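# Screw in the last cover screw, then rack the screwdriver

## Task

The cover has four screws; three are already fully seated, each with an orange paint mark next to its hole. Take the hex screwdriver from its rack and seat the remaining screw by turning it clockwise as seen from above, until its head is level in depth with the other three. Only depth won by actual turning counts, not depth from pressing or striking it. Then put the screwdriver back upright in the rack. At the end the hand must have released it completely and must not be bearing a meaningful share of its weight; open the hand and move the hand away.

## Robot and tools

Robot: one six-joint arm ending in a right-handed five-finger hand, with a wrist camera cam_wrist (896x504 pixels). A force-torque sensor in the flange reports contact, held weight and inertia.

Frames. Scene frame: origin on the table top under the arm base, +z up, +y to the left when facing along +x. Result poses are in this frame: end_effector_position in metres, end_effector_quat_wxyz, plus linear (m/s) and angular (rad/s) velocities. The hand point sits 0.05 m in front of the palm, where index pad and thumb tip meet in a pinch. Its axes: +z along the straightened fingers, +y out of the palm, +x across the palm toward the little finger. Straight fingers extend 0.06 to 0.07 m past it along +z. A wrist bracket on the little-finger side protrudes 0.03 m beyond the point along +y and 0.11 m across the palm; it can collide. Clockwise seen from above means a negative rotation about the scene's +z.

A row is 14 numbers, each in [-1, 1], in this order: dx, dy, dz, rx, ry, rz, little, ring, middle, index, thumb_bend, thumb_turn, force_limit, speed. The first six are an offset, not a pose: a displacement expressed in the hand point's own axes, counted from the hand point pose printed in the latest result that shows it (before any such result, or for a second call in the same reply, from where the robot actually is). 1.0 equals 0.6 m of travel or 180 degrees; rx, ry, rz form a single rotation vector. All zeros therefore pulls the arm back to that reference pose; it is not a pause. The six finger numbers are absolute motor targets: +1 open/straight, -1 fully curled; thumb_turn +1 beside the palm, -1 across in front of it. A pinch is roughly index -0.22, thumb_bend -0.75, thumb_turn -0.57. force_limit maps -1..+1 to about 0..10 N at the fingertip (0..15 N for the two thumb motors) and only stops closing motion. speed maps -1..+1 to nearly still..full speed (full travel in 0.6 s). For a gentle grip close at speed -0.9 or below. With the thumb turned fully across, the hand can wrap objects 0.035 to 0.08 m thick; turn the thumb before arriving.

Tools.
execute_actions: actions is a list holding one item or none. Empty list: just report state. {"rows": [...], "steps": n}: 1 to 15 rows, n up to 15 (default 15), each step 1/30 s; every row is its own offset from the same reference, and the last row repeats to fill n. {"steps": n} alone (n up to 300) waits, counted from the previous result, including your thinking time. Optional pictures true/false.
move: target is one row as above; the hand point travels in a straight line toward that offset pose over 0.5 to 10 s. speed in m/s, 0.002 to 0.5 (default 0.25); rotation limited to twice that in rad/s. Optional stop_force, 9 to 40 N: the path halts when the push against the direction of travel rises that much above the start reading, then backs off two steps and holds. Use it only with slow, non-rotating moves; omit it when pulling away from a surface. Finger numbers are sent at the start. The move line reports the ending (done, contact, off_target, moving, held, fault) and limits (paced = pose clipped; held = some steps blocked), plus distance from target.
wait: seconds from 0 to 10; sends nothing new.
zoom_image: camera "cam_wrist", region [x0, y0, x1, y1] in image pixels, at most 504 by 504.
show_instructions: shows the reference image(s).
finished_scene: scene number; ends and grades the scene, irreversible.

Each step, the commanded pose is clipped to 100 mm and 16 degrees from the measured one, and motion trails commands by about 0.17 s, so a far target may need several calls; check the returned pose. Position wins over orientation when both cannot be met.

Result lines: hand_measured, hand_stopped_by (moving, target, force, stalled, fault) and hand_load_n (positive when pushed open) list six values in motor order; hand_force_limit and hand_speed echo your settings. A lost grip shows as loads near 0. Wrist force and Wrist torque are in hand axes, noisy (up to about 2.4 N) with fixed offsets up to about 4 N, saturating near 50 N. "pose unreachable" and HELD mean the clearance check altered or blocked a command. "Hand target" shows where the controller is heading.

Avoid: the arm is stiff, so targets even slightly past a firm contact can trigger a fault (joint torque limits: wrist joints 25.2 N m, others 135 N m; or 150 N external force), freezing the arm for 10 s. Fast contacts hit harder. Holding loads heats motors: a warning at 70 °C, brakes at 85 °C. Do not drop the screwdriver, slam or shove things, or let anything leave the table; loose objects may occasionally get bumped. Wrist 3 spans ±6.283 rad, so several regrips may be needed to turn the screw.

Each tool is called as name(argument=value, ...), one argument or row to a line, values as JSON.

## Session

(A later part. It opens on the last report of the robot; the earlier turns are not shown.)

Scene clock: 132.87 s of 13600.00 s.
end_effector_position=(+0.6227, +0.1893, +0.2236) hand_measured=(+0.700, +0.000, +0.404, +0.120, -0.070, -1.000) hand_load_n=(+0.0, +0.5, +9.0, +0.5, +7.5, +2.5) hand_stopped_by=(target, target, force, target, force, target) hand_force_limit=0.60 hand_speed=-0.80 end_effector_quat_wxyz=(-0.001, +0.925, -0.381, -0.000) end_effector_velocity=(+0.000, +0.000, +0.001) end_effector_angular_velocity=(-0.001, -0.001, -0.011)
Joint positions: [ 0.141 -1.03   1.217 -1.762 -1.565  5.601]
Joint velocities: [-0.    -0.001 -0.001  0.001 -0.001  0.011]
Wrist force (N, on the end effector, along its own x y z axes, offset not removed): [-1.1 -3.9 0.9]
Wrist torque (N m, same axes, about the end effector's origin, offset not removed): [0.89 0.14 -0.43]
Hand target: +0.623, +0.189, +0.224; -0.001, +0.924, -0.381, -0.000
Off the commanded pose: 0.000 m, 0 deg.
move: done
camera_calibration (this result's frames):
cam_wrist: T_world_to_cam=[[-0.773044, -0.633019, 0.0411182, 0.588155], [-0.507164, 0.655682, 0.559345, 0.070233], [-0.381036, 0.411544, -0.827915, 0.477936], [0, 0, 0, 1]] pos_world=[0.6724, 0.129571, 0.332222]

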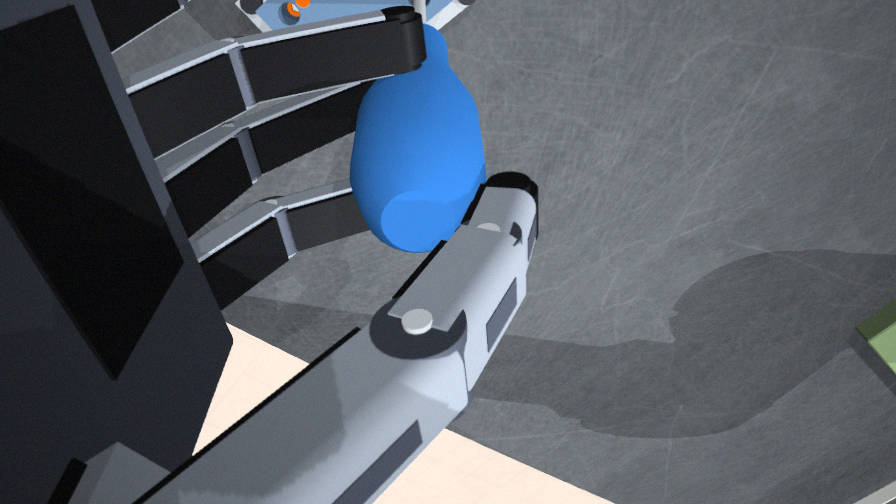

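move(
  target=[0,0,0,0,0,0,0.7,0.3,0.62,0.35,0.25,-1,0.6,-0.5],
)

move(
  target=[0.0458,0.0458,0,0,0,-0.5,0.7,0.3,0.62,0.35,0.25,-1,0.6,-0.5],
  speed=0.5,
)

move(
  target=[0.0458,0.0458,0,0,0,-0.5,0.7,0.3,0.62,0.35,0.25,-1,0.6,-0.5],
  speed=0.5,
)

move(
  target=[0.0458,0.0458,0,0,0,-0.5,0.7,0.3,0.62,0.35,0.25,-1,0.6,-0.5],
  speed=0.5,
)

move(
  target=[0.0458,0.0458,0,0,0,-0.5,0.7,0.3,0.62,0.35,0.25,-1,0.6,-0.5],
  speed=0.5,
)

move(
  target=[0.0458,0.0458,0,0,0,-0.5,0.7,0.3,0.62,0.35,0.25,-1,0.6,-0.5],
  speed=0.5,
)

move(
  target=[0.0458,0.0458,0,0,0,-0.5,0.7,0.3,0.62,0.35,0.25,-1,0.6,-0.5],
  speed=0.5,
)

move(
  target=[0.0458,0.0458,0,0,0,-0.5,0.7,0.3,0.62,0.35,0.25,-1,0.6,-0.5],
  speed=0.5,
)

move(
  target=[0,0,0,0,0,0,0.7,0.0,0.45,0.12,0.0,-1,0.2,-0.7],
)

move(
  target=[0,0,0,0,0,0,0.7,0.0,0.2,0.12,-0.4,-1,0.6,-0.8],
)

move(
  target=[0.0134,-0.0324,0.0003,0,0,0.25,0.7,0.0,0.2,0.12,-0.4,-1,0.6,-0.8],
  speed=0.5,
)

move(
  target=[0.0134,-0.0324,0.0003,0,0,0.25,0.7,0.0,0.2,0.12,-0.4,-1,0.6,-0.8],
  speed=0.5,
)

move(
  target=[0.0134,-0.0324,0.0003,0,0,0.25,0.7,0.0,0.2,0.12,-0.4,-1,0.6,-0.8],
  speed=0.5,
)

move(
  target=[0.0134,-0.0324,0.0003,0,0,0.25,0.7,0.0,0.2,0.12,-0.4,-1,0.6,-0.8],
  speed=0.5,
)

move(
  target=[0.0134,-0.0324,0.0003,0,0,0.25,0.7,0.0,0.2,0.12,-0.4,-1,0.6,-0.8],
  speed=0.5,
)

Scene clock: 136.33 s of 13600.00 s.
end_effector_position=(+0.6227, +0.1892, +0.2236) hand_measured=(+0.700, +0.300, +0.620, +0.350, +0.250, -1.000) hand_load_n=(+0.0, +0.0, +0.0, +0.0, +0.0, +0.0) hand_stopped_by=(target, target, target, target, target, target) hand_force_limit=0.60 hand_speed=-0.50 end_effector_quat_wxyz=(-0.001, +0.925, -0.381, +0.000) end_effector_velocity=(+0.000, +0.000, -0.000) end_effector_angular_velocity=(+0.001, -0.000, +0.001)
Joint positions: [ 0.141 -1.03   1.217 -1.762 -1.565  5.601]
Joint velocities: [ 0.     0.    -0.    -0.001  0.001 -0.001]
Wrist force (N, on the end effector, along its own x y z axes, offset not removed): [-1.9 -1.0 -0.4]
Wrist torque (N m, same axes, about the end effector's origin, offset not removed): [0.01 0.25 -0.37]
Hand target: +0.623, +0.189, +0.224; -0.001, +0.925, -0.381, -0.000
Off the commanded pose: 0.000 m, 0 deg.
move: done
camera_calibration (this result's frames):
cam_wrist: T_world_to_cam=[[-0.773086, -0.632972, 0.0410512, 0.588198], [-0.507168, 0.655708, 0.559309, 0.0702642], [-0.380945, 0.411574, -0.827942, 0.477935], [0, 0, 0, 1]] pos_world=[0.67243, 0.129534, 0.332257]

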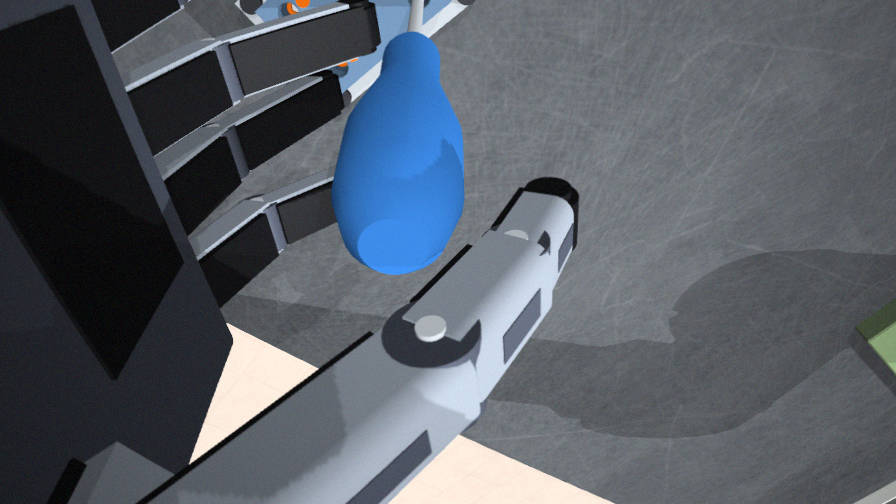

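Scene clock: 138.57 s of 13600.00 s.
end_effector_position=(+0.6229, +0.1504, +0.2236) hand_measured=(+0.700, +0.300, +0.620, +0.350, +0.250, -1.000) hand_load_n=(+0.0, +0.0, +0.0, +0.0, +0.0, +0.0) hand_stopped_by=(target, target, target, target, target, target) hand_force_limit=0.60 hand_speed=-0.50 end_effector_quat_wxyz=(-0.001, +0.923, +0.384, +0.001) end_effector_velocity=(-0.000, -0.000, +0.000) end_effector_angular_velocity=(+0.003, -0.001, +0.010)
Joint positions: [ 0.163 -1.22   1.499 -1.854 -1.565  4.053]
Joint velocities: [-0.001 -0.003  0.004 -0.002  0.003 -0.012]
Wrist force (N, on the end effector, along its own x y z axes, offset not removed): [-0.9 -2.1 -0.3]
Wrist torque (N m, same axes, about the end effector's origin, offset not removed): [-0.19 0.03 -0.28]
Hand target: +0.623, +0.150, +0.224; -0.001, +0.923, +0.385, +0.001
Off the commanded pose: 0.000 m, 0 deg.
move: done
camera_calibration (this result's frames):
cam_wrist: T_world_to_cam=[[0.632005, -0.773821, 0.0420886, -0.29055], [-0.657929, -0.507068, 0.556786, 0.365164], [-0.409511, -0.379583, -0.829589, 0.631105], [0, 0, 0, 1]] pos_world=[0.682325, 0.199886, 0.332468]

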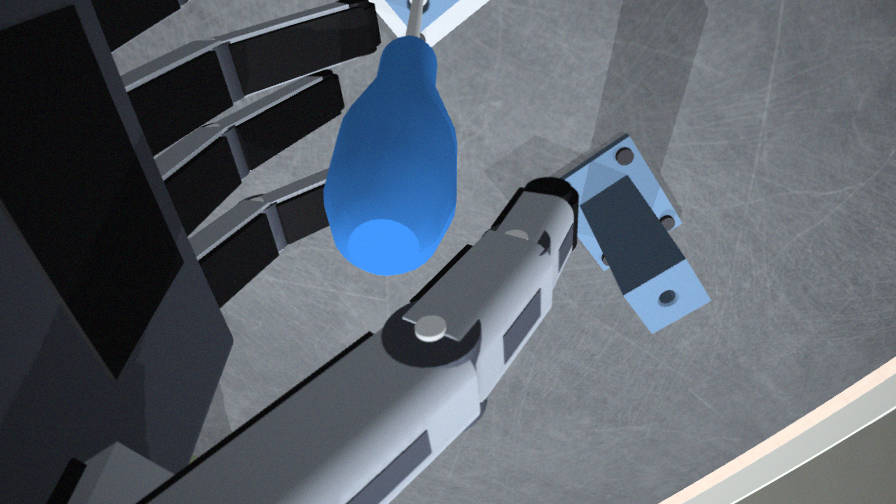

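Scene clock: 140.80 s of 13600.00 s.
end_effector_position=(+0.6618, +0.1504, +0.2237) hand_measured=(+0.700, +0.300, +0.620, +0.350, +0.250, -1.000) hand_load_n=(+0.0, +0.0, +0.0, +0.0, +0.0, +0.0) hand_stopped_by=(target, target, target, target, target, target) hand_force_limit=0.60 hand_speed=-0.50 end_effector_quat_wxyz=(+0.000, +0.382, +0.924, +0.001) end_effector_velocity=(+0.000, -0.000, -0.001) end_effector_angular_velocity=(+0.001, +0.001, +0.012)
Joint positions: [ 0.023 -1.283  1.585 -1.876 -1.565  2.344]
Joint velocities: [-0.002  0.002 -0.002  0.001  0.001 -0.013]
Wrist force (N, on the end effector, along its own x y z axes, offset not removed): [-1.2 -1.9 0.8]
Wrist torque (N m, same axes, about the end effector's origin, offset not removed): [-0.26 0.14 -0.32]
Hand target: +0.662, +0.150, +0.224; -0.000, +0.381, +0.924, +0.001
Off the commanded pose: 0.000 m, 0 deg.
move: done
camera_calibration (this result's frames):
cam_wrist: T_world_to_cam=[[0.774408, 0.631083, 0.04502, -0.621321], [0.504706, -0.659104, 0.557543, -0.355968], [0.381528, -0.409044, -0.828927, 0.127904], [0, 0, 0, 1]] pos_world=[0.612016, 0.209803, 0.332462]

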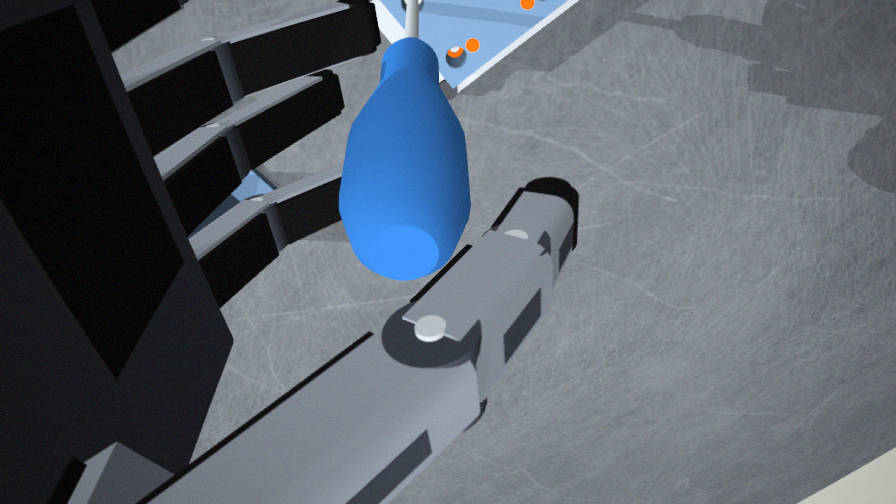

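Scene clock: 143.03 s of 13600.00 s.
end_effector_position=(+0.6617, +0.1893, +0.2237) hand_measured=(+0.700, +0.300, +0.620, +0.350, +0.250, -1.000) hand_load_n=(+0.0, +0.0, +0.0, +0.0, +0.0, +0.0) hand_stopped_by=(target, target, target, target, target, target) hand_force_limit=0.60 hand_speed=-0.50 end_effector_quat_wxyz=(+0.001, -0.383, +0.924, +0.001) end_effector_velocity=(+0.000, +0.000, -0.000) end_effector_angular_velocity=(-0.001, +0.001, +0.009)
Joint positions: [ 0.018 -1.09   1.31  -1.795 -1.565  0.769]
Joint velocities: [ 0.001  0.003 -0.004  0.003 -0.001 -0.008]
Wrist force (N, on the end effector, along its own x y z axes, offset not removed): [-1.6 -1.6 0.5]
Wrist torque (N m, same axes, about the end effector's origin, offset not removed): [-0.21 0.11 -0.28]
Hand target: +0.662, +0.189, +0.224; +0.001, -0.384, +0.924, +0.001
Off the commanded pose: 0.000 m, 0 deg.
move: done
camera_calibration (this result's frames):
cam_wrist: T_world_to_cam=[[-0.63043, 0.775004, 0.0439098, 0.256784], [0.657975, 0.503506, 0.559956, -0.652356], [0.411859, 0.381904, -0.827358, -0.0263162], [0, 0, 0, 1]] pos_world=[0.601957, 0.139507, 0.332242]

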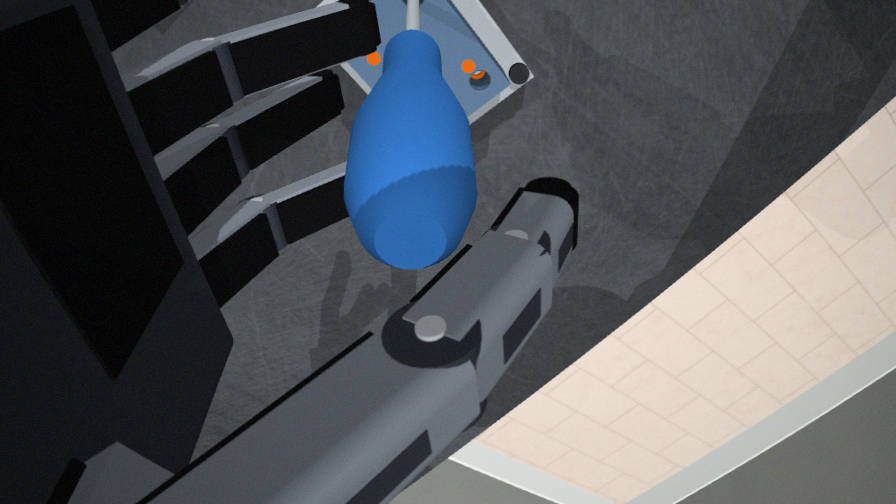

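Scene clock: 145.27 s of 13600.00 s.
end_effector_position=(+0.6228, +0.1893, +0.2236) hand_measured=(+0.700, +0.300, +0.620, +0.350, +0.250, -1.000) hand_load_n=(+0.0, +0.0, +0.0, +0.0, +0.0, +0.0) hand_stopped_by=(target, target, target, target, target, target) hand_force_limit=0.60 hand_speed=-0.50 end_effector_quat_wxyz=(-0.001, +0.924, -0.383, +0.000) end_effector_velocity=(-0.001, +0.000, -0.000) end_effector_angular_velocity=(+0.001, +0.001, +0.009)
Joint positions: [ 0.141 -1.03   1.216 -1.762 -1.565 -0.678]
Joint velocities: [ 0.001 -0.001  0.002 -0.     0.002 -0.009]
Wrist force (N, on the end effector, along its own x y z axes, offset not removed): [-1.8 -1.6 0.8]
Wrist torque (N m, same axes, about the end effector's origin, offset not removed): [-0.19 0.19 -0.33]
Hand target: +0.623, +0.189, +0.224; -0.001, +0.924, -0.382, +0.000
Off the commanded pose: 0.000 m, 0 deg.
move: done
camera_calibration (this result's frames):
cam_wrist: T_world_to_cam=[[-0.775728, -0.629718, 0.0412567, 0.589297], [-0.504472, 0.658064, 0.558982, 0.0682034], [-0.37915, 0.412804, -0.828153, 0.476604], [0, 0, 0, 1]] pos_world=[0.672245, 0.129465, 0.332264]

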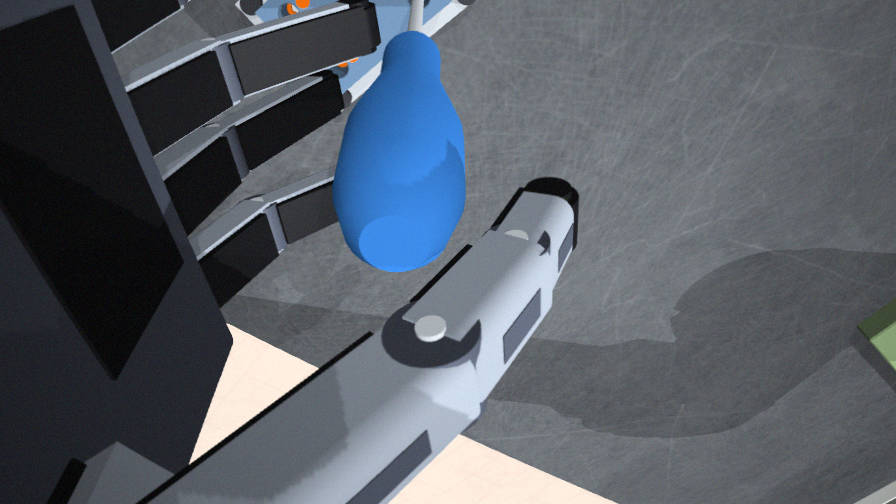

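Scene clock: 147.50 s of 13600.00 s.
end_effector_position=(+0.6228, +0.1505, +0.2236) hand_measured=(+0.700, +0.300, +0.620, +0.350, +0.250, -1.000) hand_load_n=(+0.0, +0.0, +0.0, +0.0, +0.0, +0.0) hand_stopped_by=(target, target, target, target, target, target) hand_force_limit=0.60 hand_speed=-0.50 end_effector_quat_wxyz=(-0.001, +0.924, +0.382, +0.001) end_effector_velocity=(+0.000, -0.000, -0.000) end_effector_angular_velocity=(+0.002, -0.001, +0.013)
Joint positions: [ 0.163 -1.219  1.498 -1.854 -1.565 -2.226]
Joint velocities: [-0.001 -0.003  0.004 -0.002  0.002 -0.014]
Wrist force (N, on the end effector, along its own x y z axes, offset not removed): [-2.2 -1.9 -1.0]
Wrist torque (N m, same axes, about the end effector's origin, offset not removed): [-0.07 0.26 -0.42]
Hand target: +0.623, +0.150, +0.224; -0.001, +0.924, +0.383, +0.001
Off the commanded pose: 0.000 m, 0 deg.
move: done
camera_calibration (this result's frames):
cam_wrist: T_world_to_cam=[[0.628763, -0.776436, 0.042479, -0.288098], [-0.66009, -0.504074, 0.556948, 0.366015], [-0.411022, -0.378228, -0.82946, 0.631806], [0, 0, 0, 1]] pos_world=[0.682434, 0.199776, 0.332445]

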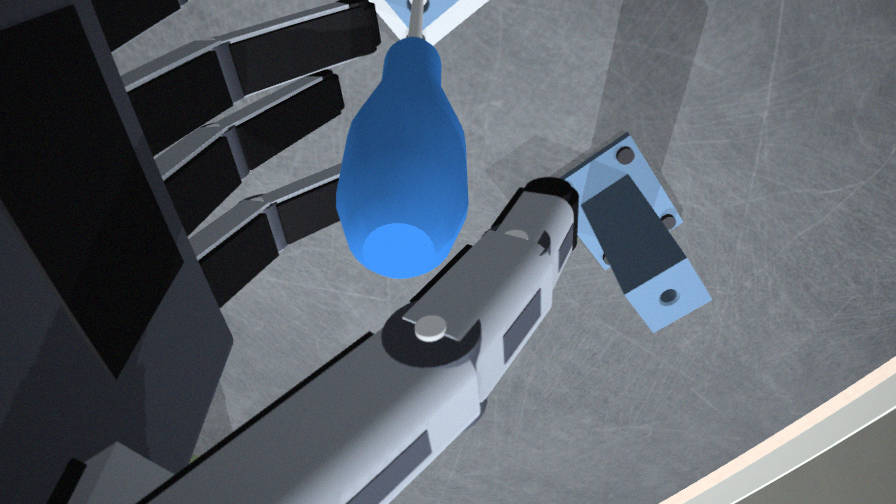

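Scene clock: 149.73 s of 13600.00 s.
end_effector_position=(+0.6617, +0.1504, +0.2237) hand_measured=(+0.700, +0.300, +0.620, +0.350, +0.250, -1.000) hand_load_n=(+0.0, +0.0, +0.0, +0.0, +0.0, +0.0) hand_stopped_by=(target, target, target, target, target, target) hand_force_limit=0.60 hand_speed=-0.50 end_effector_quat_wxyz=(+0.000, +0.384, +0.923, +0.001) end_effector_velocity=(+0.000, +0.000, +0.000) end_effector_angular_velocity=(+0.002, +0.001, +0.013)
Joint positions: [ 0.024 -1.283  1.586 -1.877 -1.565 -3.935]
Joint velocities: [-0.002  0.001 -0.002  0.001  0.002 -0.015]
Wrist force (N, on the end effector, along its own x y z axes, offset not removed): [-1.7 -1.4 -0.1]
Wrist torque (N m, same axes, about the end effector's origin, offset not removed): [-0.17 0.20 -0.32]
Hand target: +0.662, +0.150, +0.224; +0.000, +0.383, +0.924, +0.001
Off the commanded pose: 0.000 m, 0 deg.
move: done
camera_calibration (this result's frames):
cam_wrist: T_world_to_cam=[[0.777034, 0.627861, 0.0448155, -0.622415], [0.5019, -0.660966, 0.557871, -0.353906], [0.379887, -0.410992, -0.828717, 0.129238], [0, 0, 0, 1]] pos_world=[0.612167, 0.209986, 0.332429]

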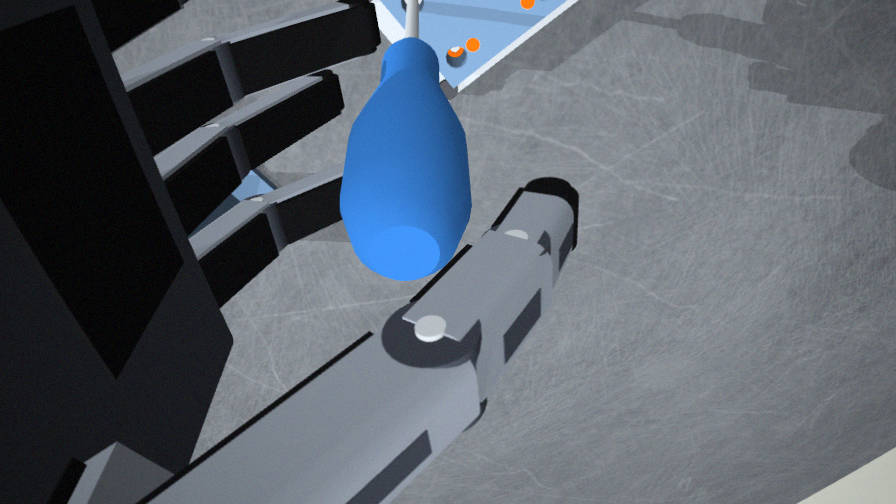

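Scene clock: 151.97 s of 13600.00 s.
end_effector_position=(+0.6618, +0.1892, +0.2237) hand_measured=(+0.700, +0.300, +0.620, +0.350, +0.250, -1.000) hand_load_n=(+0.0, +0.0, +0.0, +0.0, +0.0, +0.0) hand_stopped_by=(target, target, target, target, target, target) hand_force_limit=0.60 hand_speed=-0.50 end_effector_quat_wxyz=(+0.001, -0.381, +0.925, +0.000) end_effector_velocity=(+0.000, +0.000, +0.000) end_effector_angular_velocity=(+0.001, +0.001, +0.010)
Joint positions: [ 0.018 -1.09   1.311 -1.795 -1.565 -5.51 ]
Joint velocities: [ 0.001  0.003 -0.004  0.003  0.001 -0.01 ]
Wrist force (N, on the end effector, along its own x y z axes, offset not removed): [0.1 -1.9 -0.5]
Wrist torque (N m, same axes, about the end effector's origin, offset not removed): [-0.22 -0.17 -0.15]
Hand target: +0.662, +0.189, +0.224; +0.001, -0.382, +0.924, +0.000
Off the commanded pose: 0.000 m, 0 deg.
move: done
camera_calibration (this result's frames):
cam_wrist: T_world_to_cam=[[-0.62719, 0.77765, 0.0435205, 0.25433], [0.660024, 0.500994, 0.559797, -0.653204], [0.413522, 0.379824, -0.827486, -0.0270141], [0, 0, 0, 1]] pos_world=[0.601814, 0.139733, 0.332239]

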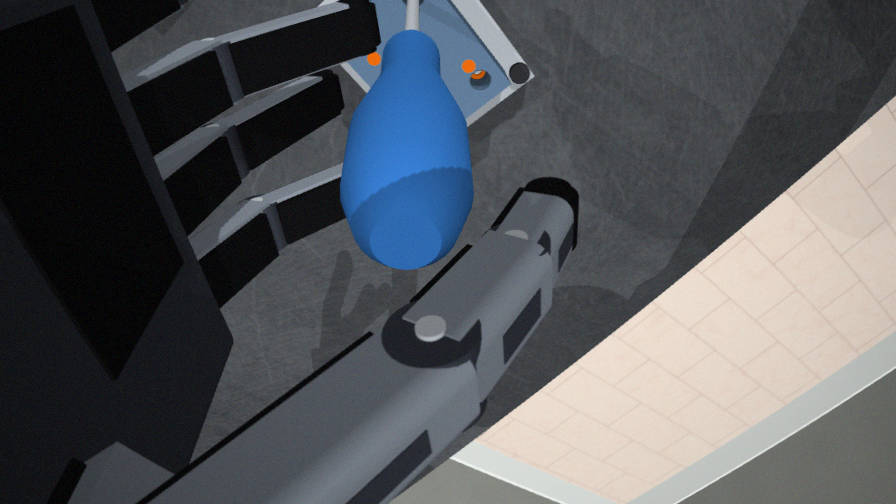

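Scene clock: 153.03 s of 13600.00 s.
end_effector_position=(+0.6618, +0.1893, +0.2237) hand_measured=(+0.700, +0.000, +0.450, +0.120, +0.002, -1.000) hand_load_n=(+0.0, +0.0, +0.0, +0.5, +1.5, +0.0) hand_stopped_by=(target, target, target, target, target, target) hand_force_limit=0.20 hand_speed=-0.70 end_effector_quat_wxyz=(+0.001, -0.381, +0.925, +0.000) end_effector_velocity=(-0.000, -0.000, +0.001) end_effector_angular_velocity=(-0.000, -0.000, -0.001)
Joint positions: [ 0.018 -1.09   1.311 -1.795 -1.565 -5.51 ]
Joint velocities: [-0.    -0.001  0.     0.001 -0.     0.001]
Wrist force (N, on the end effector, along its own x y z axes, offset not removed): [-2.2 -0.9 -1.5]
Wrist torque (N m, same axes, about the end effector's origin, offset not removed): [0.15 0.34 -0.36]
Hand target: +0.662, +0.189, +0.224; +0.001, -0.381, +0.925, +0.000
Off the commanded pose: 0.000 m, 0 deg.
move: done
camera_calibration (this result's frames):
cam_wrist: T_world_to_cam=[[-0.627211, 0.777635, 0.0434814, 0.254352], [0.659969, 0.501002, 0.559855, -0.653225], [0.413579, 0.379844, -0.827449, -0.0270481], [0, 0, 0, 1]] pos_world=[0.601827, 0.139748, 0.332271]

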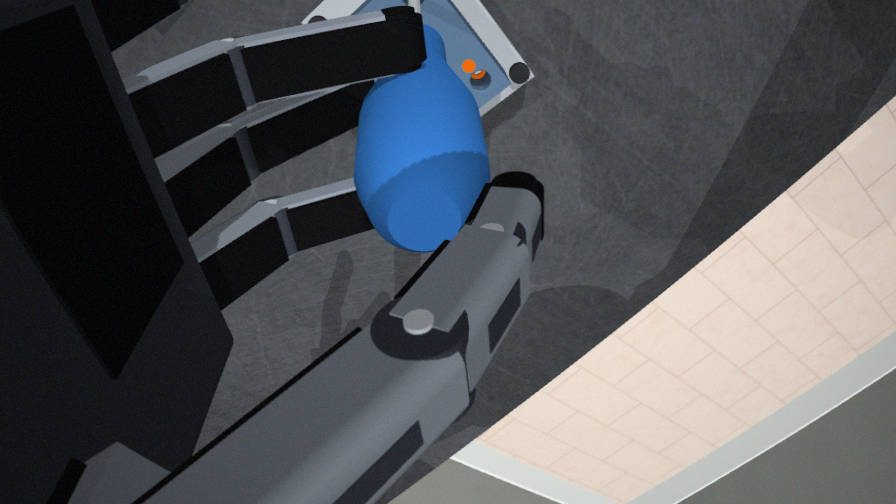

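Scene clock: 153.80 s of 13600.00 s.
end_effector_position=(+0.6618, +0.1893, +0.2237) hand_measured=(+0.700, +0.000, +0.410, +0.120, -0.078, -1.000) hand_load_n=(+0.0, +0.5, +11.0, +1.5, +11.0, +1.5) hand_stopped_by=(target, target, force, target, force, target) hand_force_limit=0.60 hand_speed=-0.80 end_effector_quat_wxyz=(+0.001, -0.381, +0.925, +0.000) end_effector_velocity=(+0.000, -0.000, -0.000) end_effector_angular_velocity=(+0.000, +0.000, +0.000)
Joint positions: [ 0.018 -1.09   1.311 -1.795 -1.565 -5.51 ]
Joint velocities: [-0.  0.  0. -0.  0. -0.]
Wrist force (N, on the end effector, along its own x y z axes, offset not removed): [-2.2 -5.1 -5.2]
Wrist torque (N m, same axes, about the end effector's origin, offset not removed): [0.33 0.27 -0.38]
Hand target: +0.662, +0.189, +0.224; +0.001, -0.381, +0.925, +0.000
Off the commanded pose: 0.000 m, 0 deg.
move: done
camera_calibration (this result's frames):
cam_wrist: T_world_to_cam=[[-0.627212, 0.777635, 0.0434546, 0.254358], [0.659946, 0.501002, 0.559883, -0.653224], [0.413614, 0.379843, -0.827431, -0.0270635], [0, 0, 0, 1]] pos_world=[0.601823, 0.139748, 0.332283]

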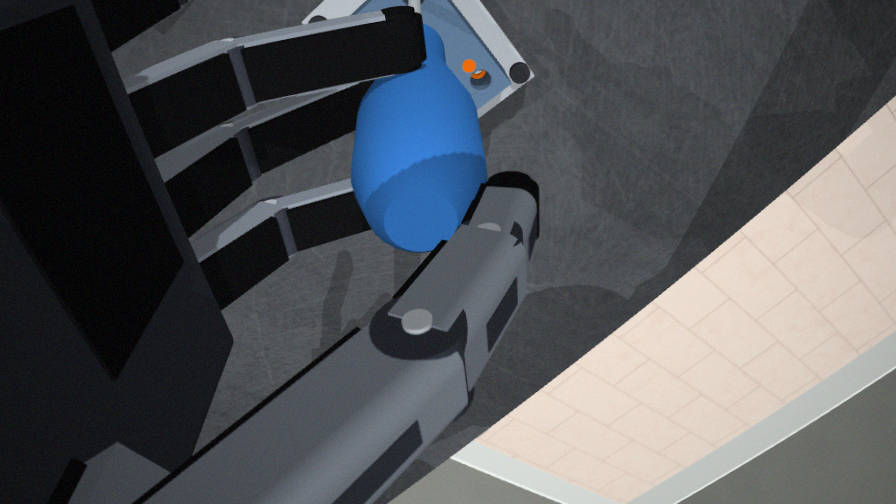

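Scene clock: 155.23 s of 13600.00 s.
end_effector_position=(+0.6698, +0.1698, +0.2236) hand_measured=(+0.700, +0.000, +0.410, +0.120, -0.078, -1.000) hand_load_n=(+0.0, +0.0, +11.5, +1.0, +11.5, +2.0) hand_stopped_by=(target, target, force, target, force, target) hand_force_limit=0.60 hand_speed=-0.80 end_effector_quat_wxyz=(+0.001, +0.001, +1.000, +0.001) end_effector_velocity=(+0.000, -0.000, -0.002) end_effector_angular_velocity=(-0.001, +0.002, -0.010)
Joint positions: [-0.007 -1.198  1.469 -1.846 -1.565 -4.751]
Joint velocities: [ 0.001  0.001  0.002 -0.001 -0.002  0.011]
Wrist force (N, on the end effector, along its own x y z axes, offset not removed): [-2.8 -4.2 -7.2]
Wrist torque (N m, same axes, about the end effector's origin, offset not removed): [0.88 0.62 -0.50]
Hand target: +0.670, +0.170, +0.224; +0.001, +0.002, +1.000, +0.001
Off the commanded pose: 0.000 m, 0 deg.
move: done
camera_calibration (this result's frames):
cam_wrist: T_world_to_cam=[[0.105384, 0.993423, 0.0447773, -0.253064], [0.821427, -0.112341, 0.559139, -0.65252], [0.560492, -0.022143, -0.827864, -0.0531366], [0, 0, 0, 1]] pos_world=[0.592449, 0.176919, 0.332191]

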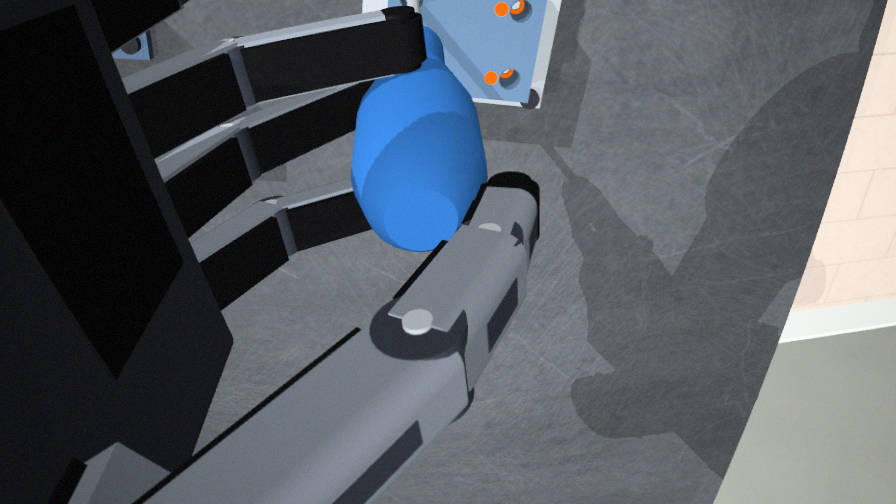

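Scene clock: 156.67 s of 13600.00 s.
end_effector_position=(+0.6617, +0.1503, +0.2234) hand_measured=(+0.700, +0.000, +0.410, +0.120, -0.078, -1.000) hand_load_n=(+0.0, +0.0, +11.0, +1.0, +11.5, +2.5) hand_stopped_by=(target, target, force, target, force, target) hand_force_limit=0.60 hand_speed=-0.80 end_effector_quat_wxyz=(+0.000, +0.383, +0.924, +0.001) end_effector_velocity=(+0.000, +0.000, -0.000) end_effector_angular_velocity=(-0.001, -0.001, -0.011)
Joint positions: [ 0.024 -1.283  1.586 -1.878 -1.565 -3.936]
Joint velocities: [ 0.002  0.    -0.    -0.001 -0.001  0.012]
Wrist force (N, on the end effector, along its own x y z axes, offset not removed): [-3.1 -5.8 -8.9]
Wrist torque (N m, same axes, about the end effector's origin, offset not removed): [0.69 0.68 -0.50]
Hand target: +0.662, +0.150, +0.223; +0.000, +0.384, +0.923, +0.001
Off the commanded pose: 0.000 m, 0 deg.
move: done
camera_calibration (this result's frames):
cam_wrist: T_world_to_cam=[[0.776326, 0.628717, 0.0450739, -0.622102], [0.50254, -0.660517, 0.557827, -0.354234], [0.380488, -0.410404, -0.828732, 0.128486], [0, 0, 0, 1]] pos_world=[0.612083, 0.209881, 0.332122]

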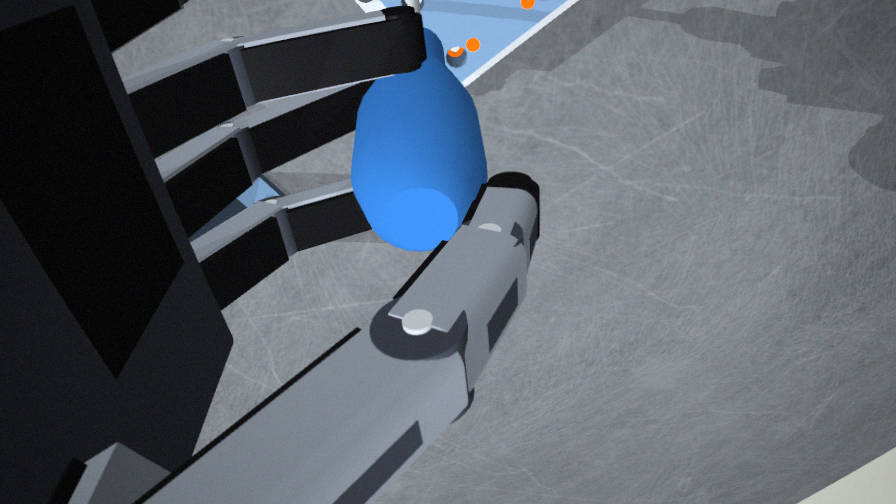

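Scene clock: 158.10 s of 13600.00 s.
end_effector_position=(+0.6422, +0.1423, +0.2231) hand_measured=(+0.700, +0.000, +0.410, +0.120, -0.078, -1.000) hand_load_n=(+0.0, +0.0, +10.0, +1.0, +9.5, +3.0) hand_stopped_by=(target, target, force, target, force, target) hand_force_limit=0.60 hand_speed=-0.80 end_effector_quat_wxyz=(-0.000, +0.707, +0.707, +0.001) end_effector_velocity=(+0.000, -0.000, -0.001) end_effector_angular_velocity=(-0.002, +0.002, -0.011)
Joint positions: [ 0.098 -1.293  1.599 -1.881 -1.565 -3.078]
Joint velocities: [ 0.001  0.004 -0.002  0.    -0.002  0.012]
Wrist force (N, on the end effector, along its own x y z axes, offset not removed): [-2.9 -4.6 -3.3]
Wrist torque (N m, same axes, about the end effector's origin, offset not removed): [0.68 0.59 -0.47]
Hand target: +0.642, +0.142, +0.223; -0.000, +0.708, +0.707, +0.001
Off the commanded pose: 0.000 m, 0 deg.
move: done
camera_calibration (this result's frames):
cam_wrist: T_world_to_cam=[[0.993668, -0.103332, 0.0441075, -0.637113], [-0.110331, -0.823332, 0.556733, 0.0674104], [-0.0212134, -0.558075, -0.829519, 0.41159], [0, 0, 0, 1]] pos_world=[0.649248, 0.219365, 0.331994]

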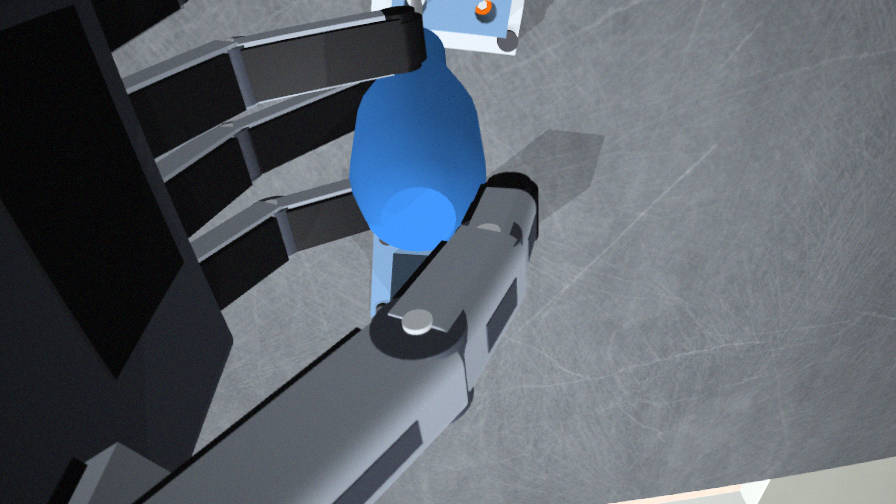

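Scene clock: 159.53 s of 13600.00 s.
end_effector_position=(+0.6228, +0.1504, +0.2229) hand_measured=(+0.700, +0.000, +0.410, +0.120, -0.078, -1.000) hand_load_n=(+0.0, +0.0, +9.0, +0.5, +8.0, +3.0) hand_stopped_by=(target, target, force, target, force, target) hand_force_limit=0.60 hand_speed=-0.80 end_effector_quat_wxyz=(-0.001, +0.924, +0.383, +0.001) end_effector_velocity=(-0.000, -0.000, +0.000) end_effector_angular_velocity=(-0.002, +0.001, -0.010)
Joint positions: [ 0.163 -1.219  1.5   -1.856 -1.565 -2.228]
Joint velocities: [ 0.001  0.002 -0.003  0.002 -0.002  0.011]
Wrist force (N, on the end effector, along its own x y z axes, offset not removed): [-3.0 -3.9 -1.4]
Wrist torque (N m, same axes, about the end effector's origin, offset not removed): [0.54 0.65 -0.53]
Hand target: +0.623, +0.150, +0.223; -0.001, +0.924, +0.383, +0.001
Off the commanded pose: 0.000 m, 0 deg.
move: done
camera_calibration (this result's frames):
cam_wrist: T_world_to_cam=[[0.630444, -0.775074, 0.0424299, -0.289316], [-0.659178, -0.505708, 0.556546, 0.366109], [-0.409907, -0.37884, -0.829732, 0.630653], [0, 0, 0, 1]] pos_world=[0.682238, 0.19982, 0.331792]

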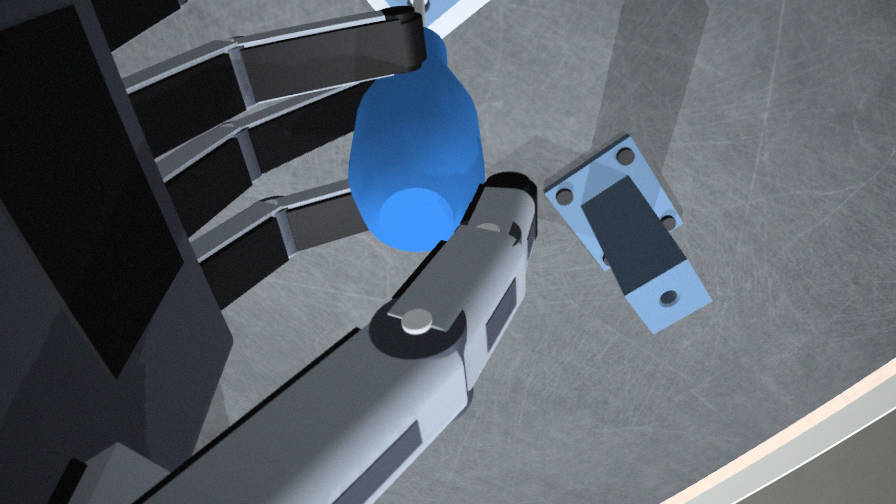

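Scene clock: 160.97 s of 13600.00 s.
end_effector_position=(+0.6147, +0.1699, +0.2227) hand_measured=(+0.700, +0.000, +0.410, +0.120, -0.078, -1.000) hand_load_n=(+0.0, +0.0, +8.0, +1.0, +6.5, +2.5) hand_stopped_by=(target, target, force, target, force, target) hand_force_limit=0.60 hand_speed=-0.80 end_effector_quat_wxyz=(-0.001, +1.000, +0.001, +0.001) end_effector_velocity=(+0.000, -0.000, -0.000) end_effector_angular_velocity=(-0.002, +0.001, -0.010)
Joint positions: [ 0.177 -1.111  1.344 -1.808 -1.565 -1.429]
Joint velocities: [-0.     0.002 -0.003  0.002 -0.002  0.01 ]
Wrist force (N, on the end effector, along its own x y z axes, offset not removed): [-0.5 -4.1 -0.2]
Wrist torque (N m, same axes, about the end effector's origin, offset not removed): [0.78 0.23 -0.46]
Hand target: +0.615, +0.170, +0.223; -0.001, +1.000, +0.000, +0.001
Off the commanded pose: 0.000 m, 0 deg.
move: done
camera_calibration (this result's frames):
cam_wrist: T_world_to_cam=[[-0.101195, -0.994022, 0.0409753, 0.218102], [-0.823309, 0.106795, 0.557456, 0.367363], [-0.558499, 0.0226764, -0.829195, 0.657554], [0, 0, 0, 1]] pos_world=[0.691768, 0.162655, 0.331516]

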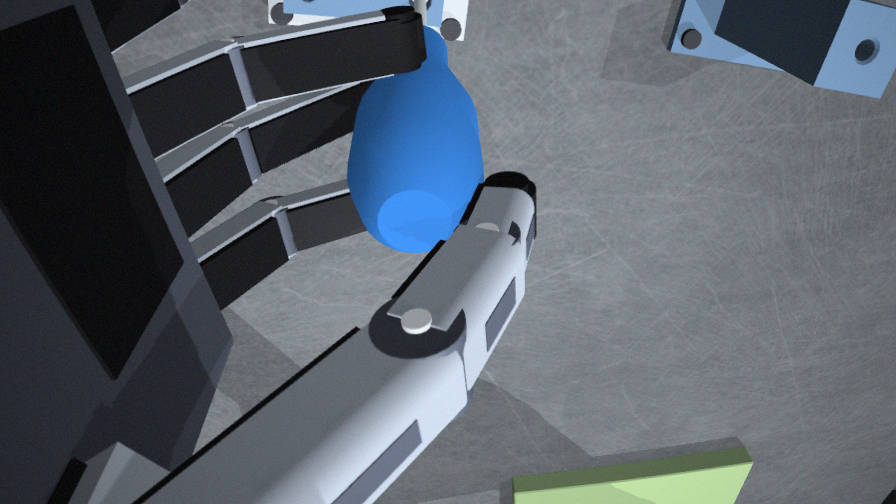

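move(
  target=[0.0134,-0.0324,0.0002,0,0,0.25,0.7,0.0,0.2,0.12,-0.4,-1,0.6,-0.8],
  speed=0.5,
)

move(
  target=[0.0134,-0.0324,0.0002,0,0,0.25,0.7,0.0,0.2,0.12,-0.4,-1,0.6,-0.8],
  speed=0.5,
)

move(
  target=[0.0134,-0.0324,0.0002,0,0,0.25,0.7,0.0,0.2,0.12,-0.4,-1,0.6,-0.8],
  speed=0.5,
)

move(
  target=[0.0134,-0.0324,0.0002,0,0,0.25,0.7,0.0,0.2,0.12,-0.4,-1,0.6,-0.8],
  speed=0.5,
)

Scene clock: 163.23 s of 13600.00 s.
end_effector_position=(+0.6227, +0.1893, +0.2226) hand_measured=(+0.700, +0.000, +0.410, +0.120, -0.078, -1.000) hand_load_n=(+0.0, +0.5, +8.5, +1.0, +7.0, +2.5) hand_stopped_by=(target, target, force, target, force, target) hand_force_limit=0.60 hand_speed=-0.80 end_effector_quat_wxyz=(-0.001, +0.924, -0.381, +0.000) end_effector_velocity=(-0.000, +0.000, -0.000) end_effector_angular_velocity=(-0.000, +0.001, -0.011)
Joint positions: [ 0.141 -1.03   1.219 -1.765 -1.565 -0.681]
Joint velocities: [-0.     0.001 -0.001  0.001 -0.     0.011]
Wrist force (N, on the end effector, along its own x y z axes, offset not removed): [-0.9 -6.4 2.7]
Wrist torque (N m, same axes, about the end effector's origin, offset not removed): [0.37 0.20 -0.50]
Hand target: +0.623, +0.189, +0.223; -0.001, +0.924, -0.382, +0.000
Off the commanded pose: 0.000 m, 0 deg.
move: done
camera_calibration (this result's frames):
cam_wrist: T_world_to_cam=[[-0.773775, -0.632152, 0.0407027, 0.588607], [-0.506748, 0.656271, 0.559031, 0.0704389], [-0.380104, 0.411938, -0.828147, 0.476499], [0, 0, 0, 1]] pos_world=[0.672263, 0.129574, 0.331276]

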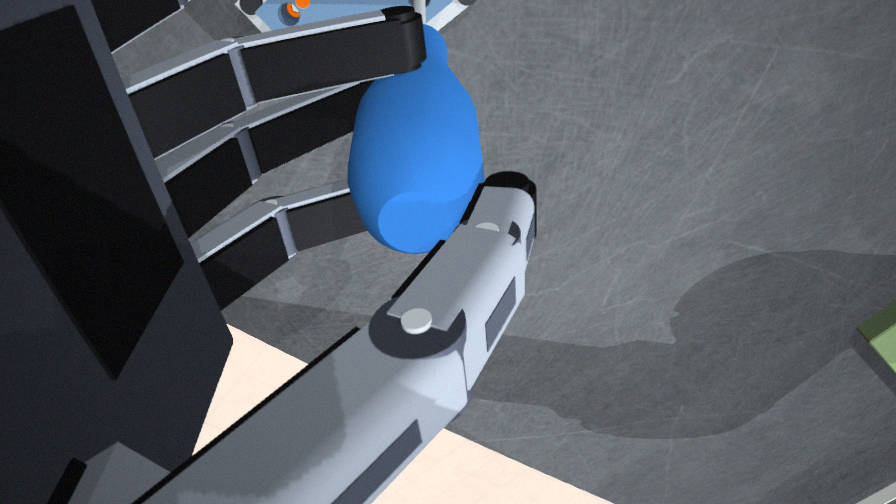

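Scene clock: 164.67 s of 13600.00 s.
end_effector_position=(+0.6421, +0.1974, +0.2226) hand_measured=(+0.700, +0.000, +0.410, +0.120, -0.078, -1.000) hand_load_n=(+0.0, +0.5, +9.5, +1.0, +8.0, +2.0) hand_stopped_by=(target, target, force, target, force, target) hand_force_limit=0.60 hand_speed=-0.80 end_effector_quat_wxyz=(-0.001, +0.709, -0.706, -0.000) end_effector_velocity=(-0.000, +0.000, -0.001) end_effector_angular_velocity=(-0.001, +0.001, -0.009)
Joint positions: [ 0.078 -1.02   1.205 -1.76  -1.564  0.04 ]
Joint velocities: [-0.     0.     0.002 -0.001 -0.001  0.009]
Wrist force (N, on the end effector, along its own x y z axes, offset not removed): [-1.8 -5.2 -0.7]
Wrist torque (N m, same axes, about the end effector's origin, offset not removed): [0.92 0.41 -0.40]
Hand target: +0.642, +0.197, +0.223; -0.001, +0.708, -0.706, -0.000
Off the commanded pose: 0.000 m, 0 deg.
move: done
camera_calibration (this result's frames):
cam_wrist: T_world_to_cam=[[-0.994192, 0.0991056, 0.0419583, 0.605656], [0.105541, 0.821531, 0.56031, -0.35106], [0.0210597, 0.561484, -0.82722, 0.19318], [0, 0, 0, 1]] pos_world=[0.635122, 0.119916, 0.331092]

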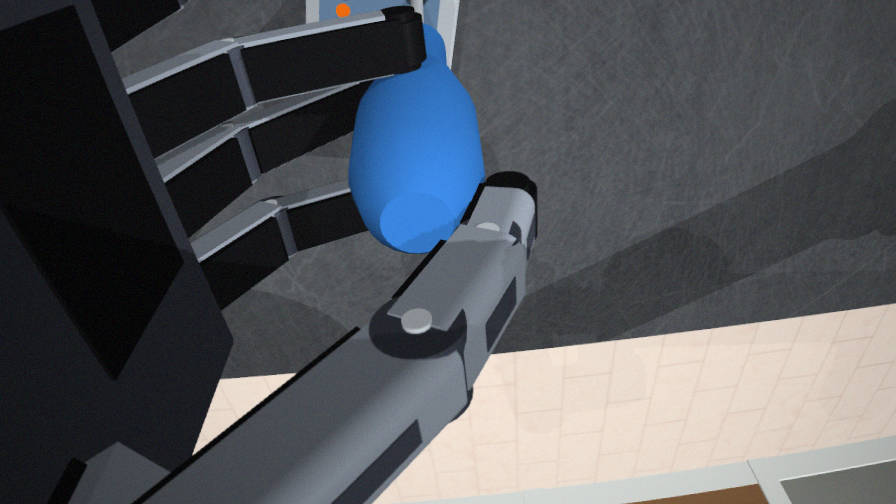

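Scene clock: 166.10 s of 13600.00 s.
end_effector_position=(+0.6616, +0.1894, +0.2225) hand_measured=(+0.700, +0.000, +0.410, +0.120, -0.078, -1.000) hand_load_n=(+0.0, +0.5, +11.0, +1.0, +9.5, +2.0) hand_stopped_by=(target, target, force, target, force, target) hand_force_limit=0.60 hand_speed=-0.80 end_effector_quat_wxyz=(+0.001, -0.385, +0.923, +0.001) end_effector_velocity=(+0.000, +0.000, -0.000) end_effector_angular_velocity=(+0.000, +0.001, -0.010)
Joint positions: [ 0.018 -1.089  1.312 -1.798 -1.564  0.765]
Joint velocities: [ 0.    -0.001  0.002 -0.001  0.     0.01 ]
Wrist force (N, on the end effector, along its own x y z axes, offset not removed): [-2.4 -7.1 -1.5]
Wrist torque (N m, same axes, about the end effector's origin, offset not removed): [1.13 0.33 -0.58]
Hand target: +0.662, +0.189, +0.222; +0.001, -0.385, +0.923, +0.001
Off the commanded pose: 0.000 m, 0 deg.
move: done
camera_calibration (this result's frames):
cam_wrist: T_world_to_cam=[[-0.633627, 0.772382, 0.044072, 0.259292], [0.655733, 0.505959, 0.560375, -0.650747], [0.410525, 0.383969, -0.827065, -0.0268844], [0, 0, 0, 1]] pos_world=[0.602047, 0.139302, 0.331]

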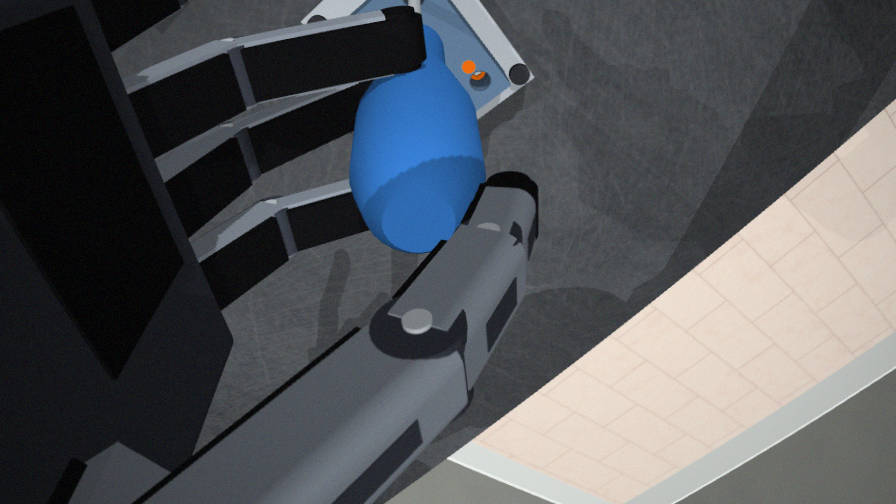

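Scene clock: 167.53 s of 13600.00 s.
end_effector_position=(+0.6698, +0.1700, +0.2224) hand_measured=(+0.700, +0.000, +0.410, +0.120, -0.078, -1.000) hand_load_n=(+0.0, +0.0, +12.5, +1.0, +10.5, +2.0) hand_stopped_by=(target, target, force, target, force, target) hand_force_limit=0.60 hand_speed=-0.80 end_effector_quat_wxyz=(+0.001, -0.003, +1.000, +0.001) end_effector_velocity=(+0.000, +0.000, +0.000) end_effector_angular_velocity=(-0.000, -0.002, -0.012)
Joint positions: [-0.008 -1.196  1.47  -1.848 -1.564  1.523]
Joint velocities: [ 0.001 -0.002  0.002 -0.002 -0.     0.013]
Wrist force (N, on the end effector, along its own x y z axes, offset not removed): [-1.4 -8.1 -1.0]
Wrist torque (N m, same axes, about the end effector's origin, offset not removed): [0.84 0.29 -0.53]
Hand target: +0.670, +0.170, +0.222; +0.001, -0.002, +1.000, +0.001
Off the commanded pose: 0.000 m, 0 deg.
move: done
camera_calibration (this result's frames):
cam_wrist: T_world_to_cam=[[0.0971592, 0.994222, 0.0456474, -0.248036], [0.822284, -0.106027, 0.559113, -0.653455], [0.560722, -0.0167878, -0.827834, -0.0551791], [0, 0, 0, 1]] pos_world=[0.592365, 0.176393, 0.330998]

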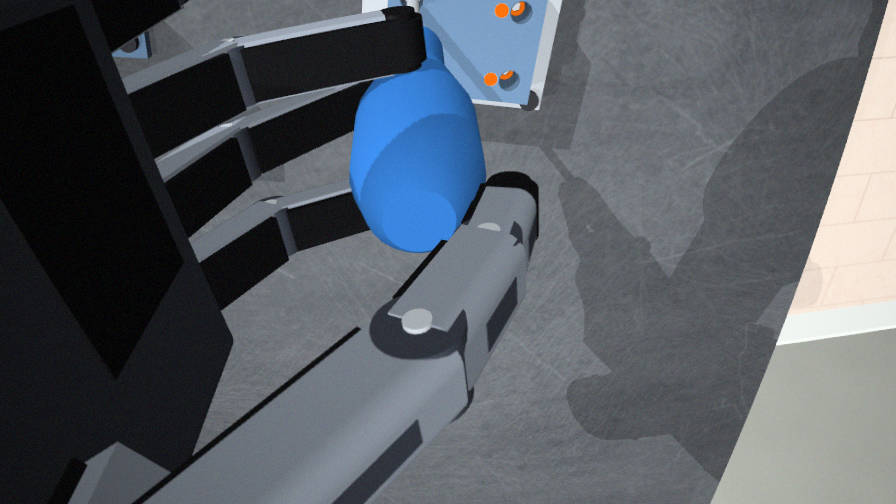

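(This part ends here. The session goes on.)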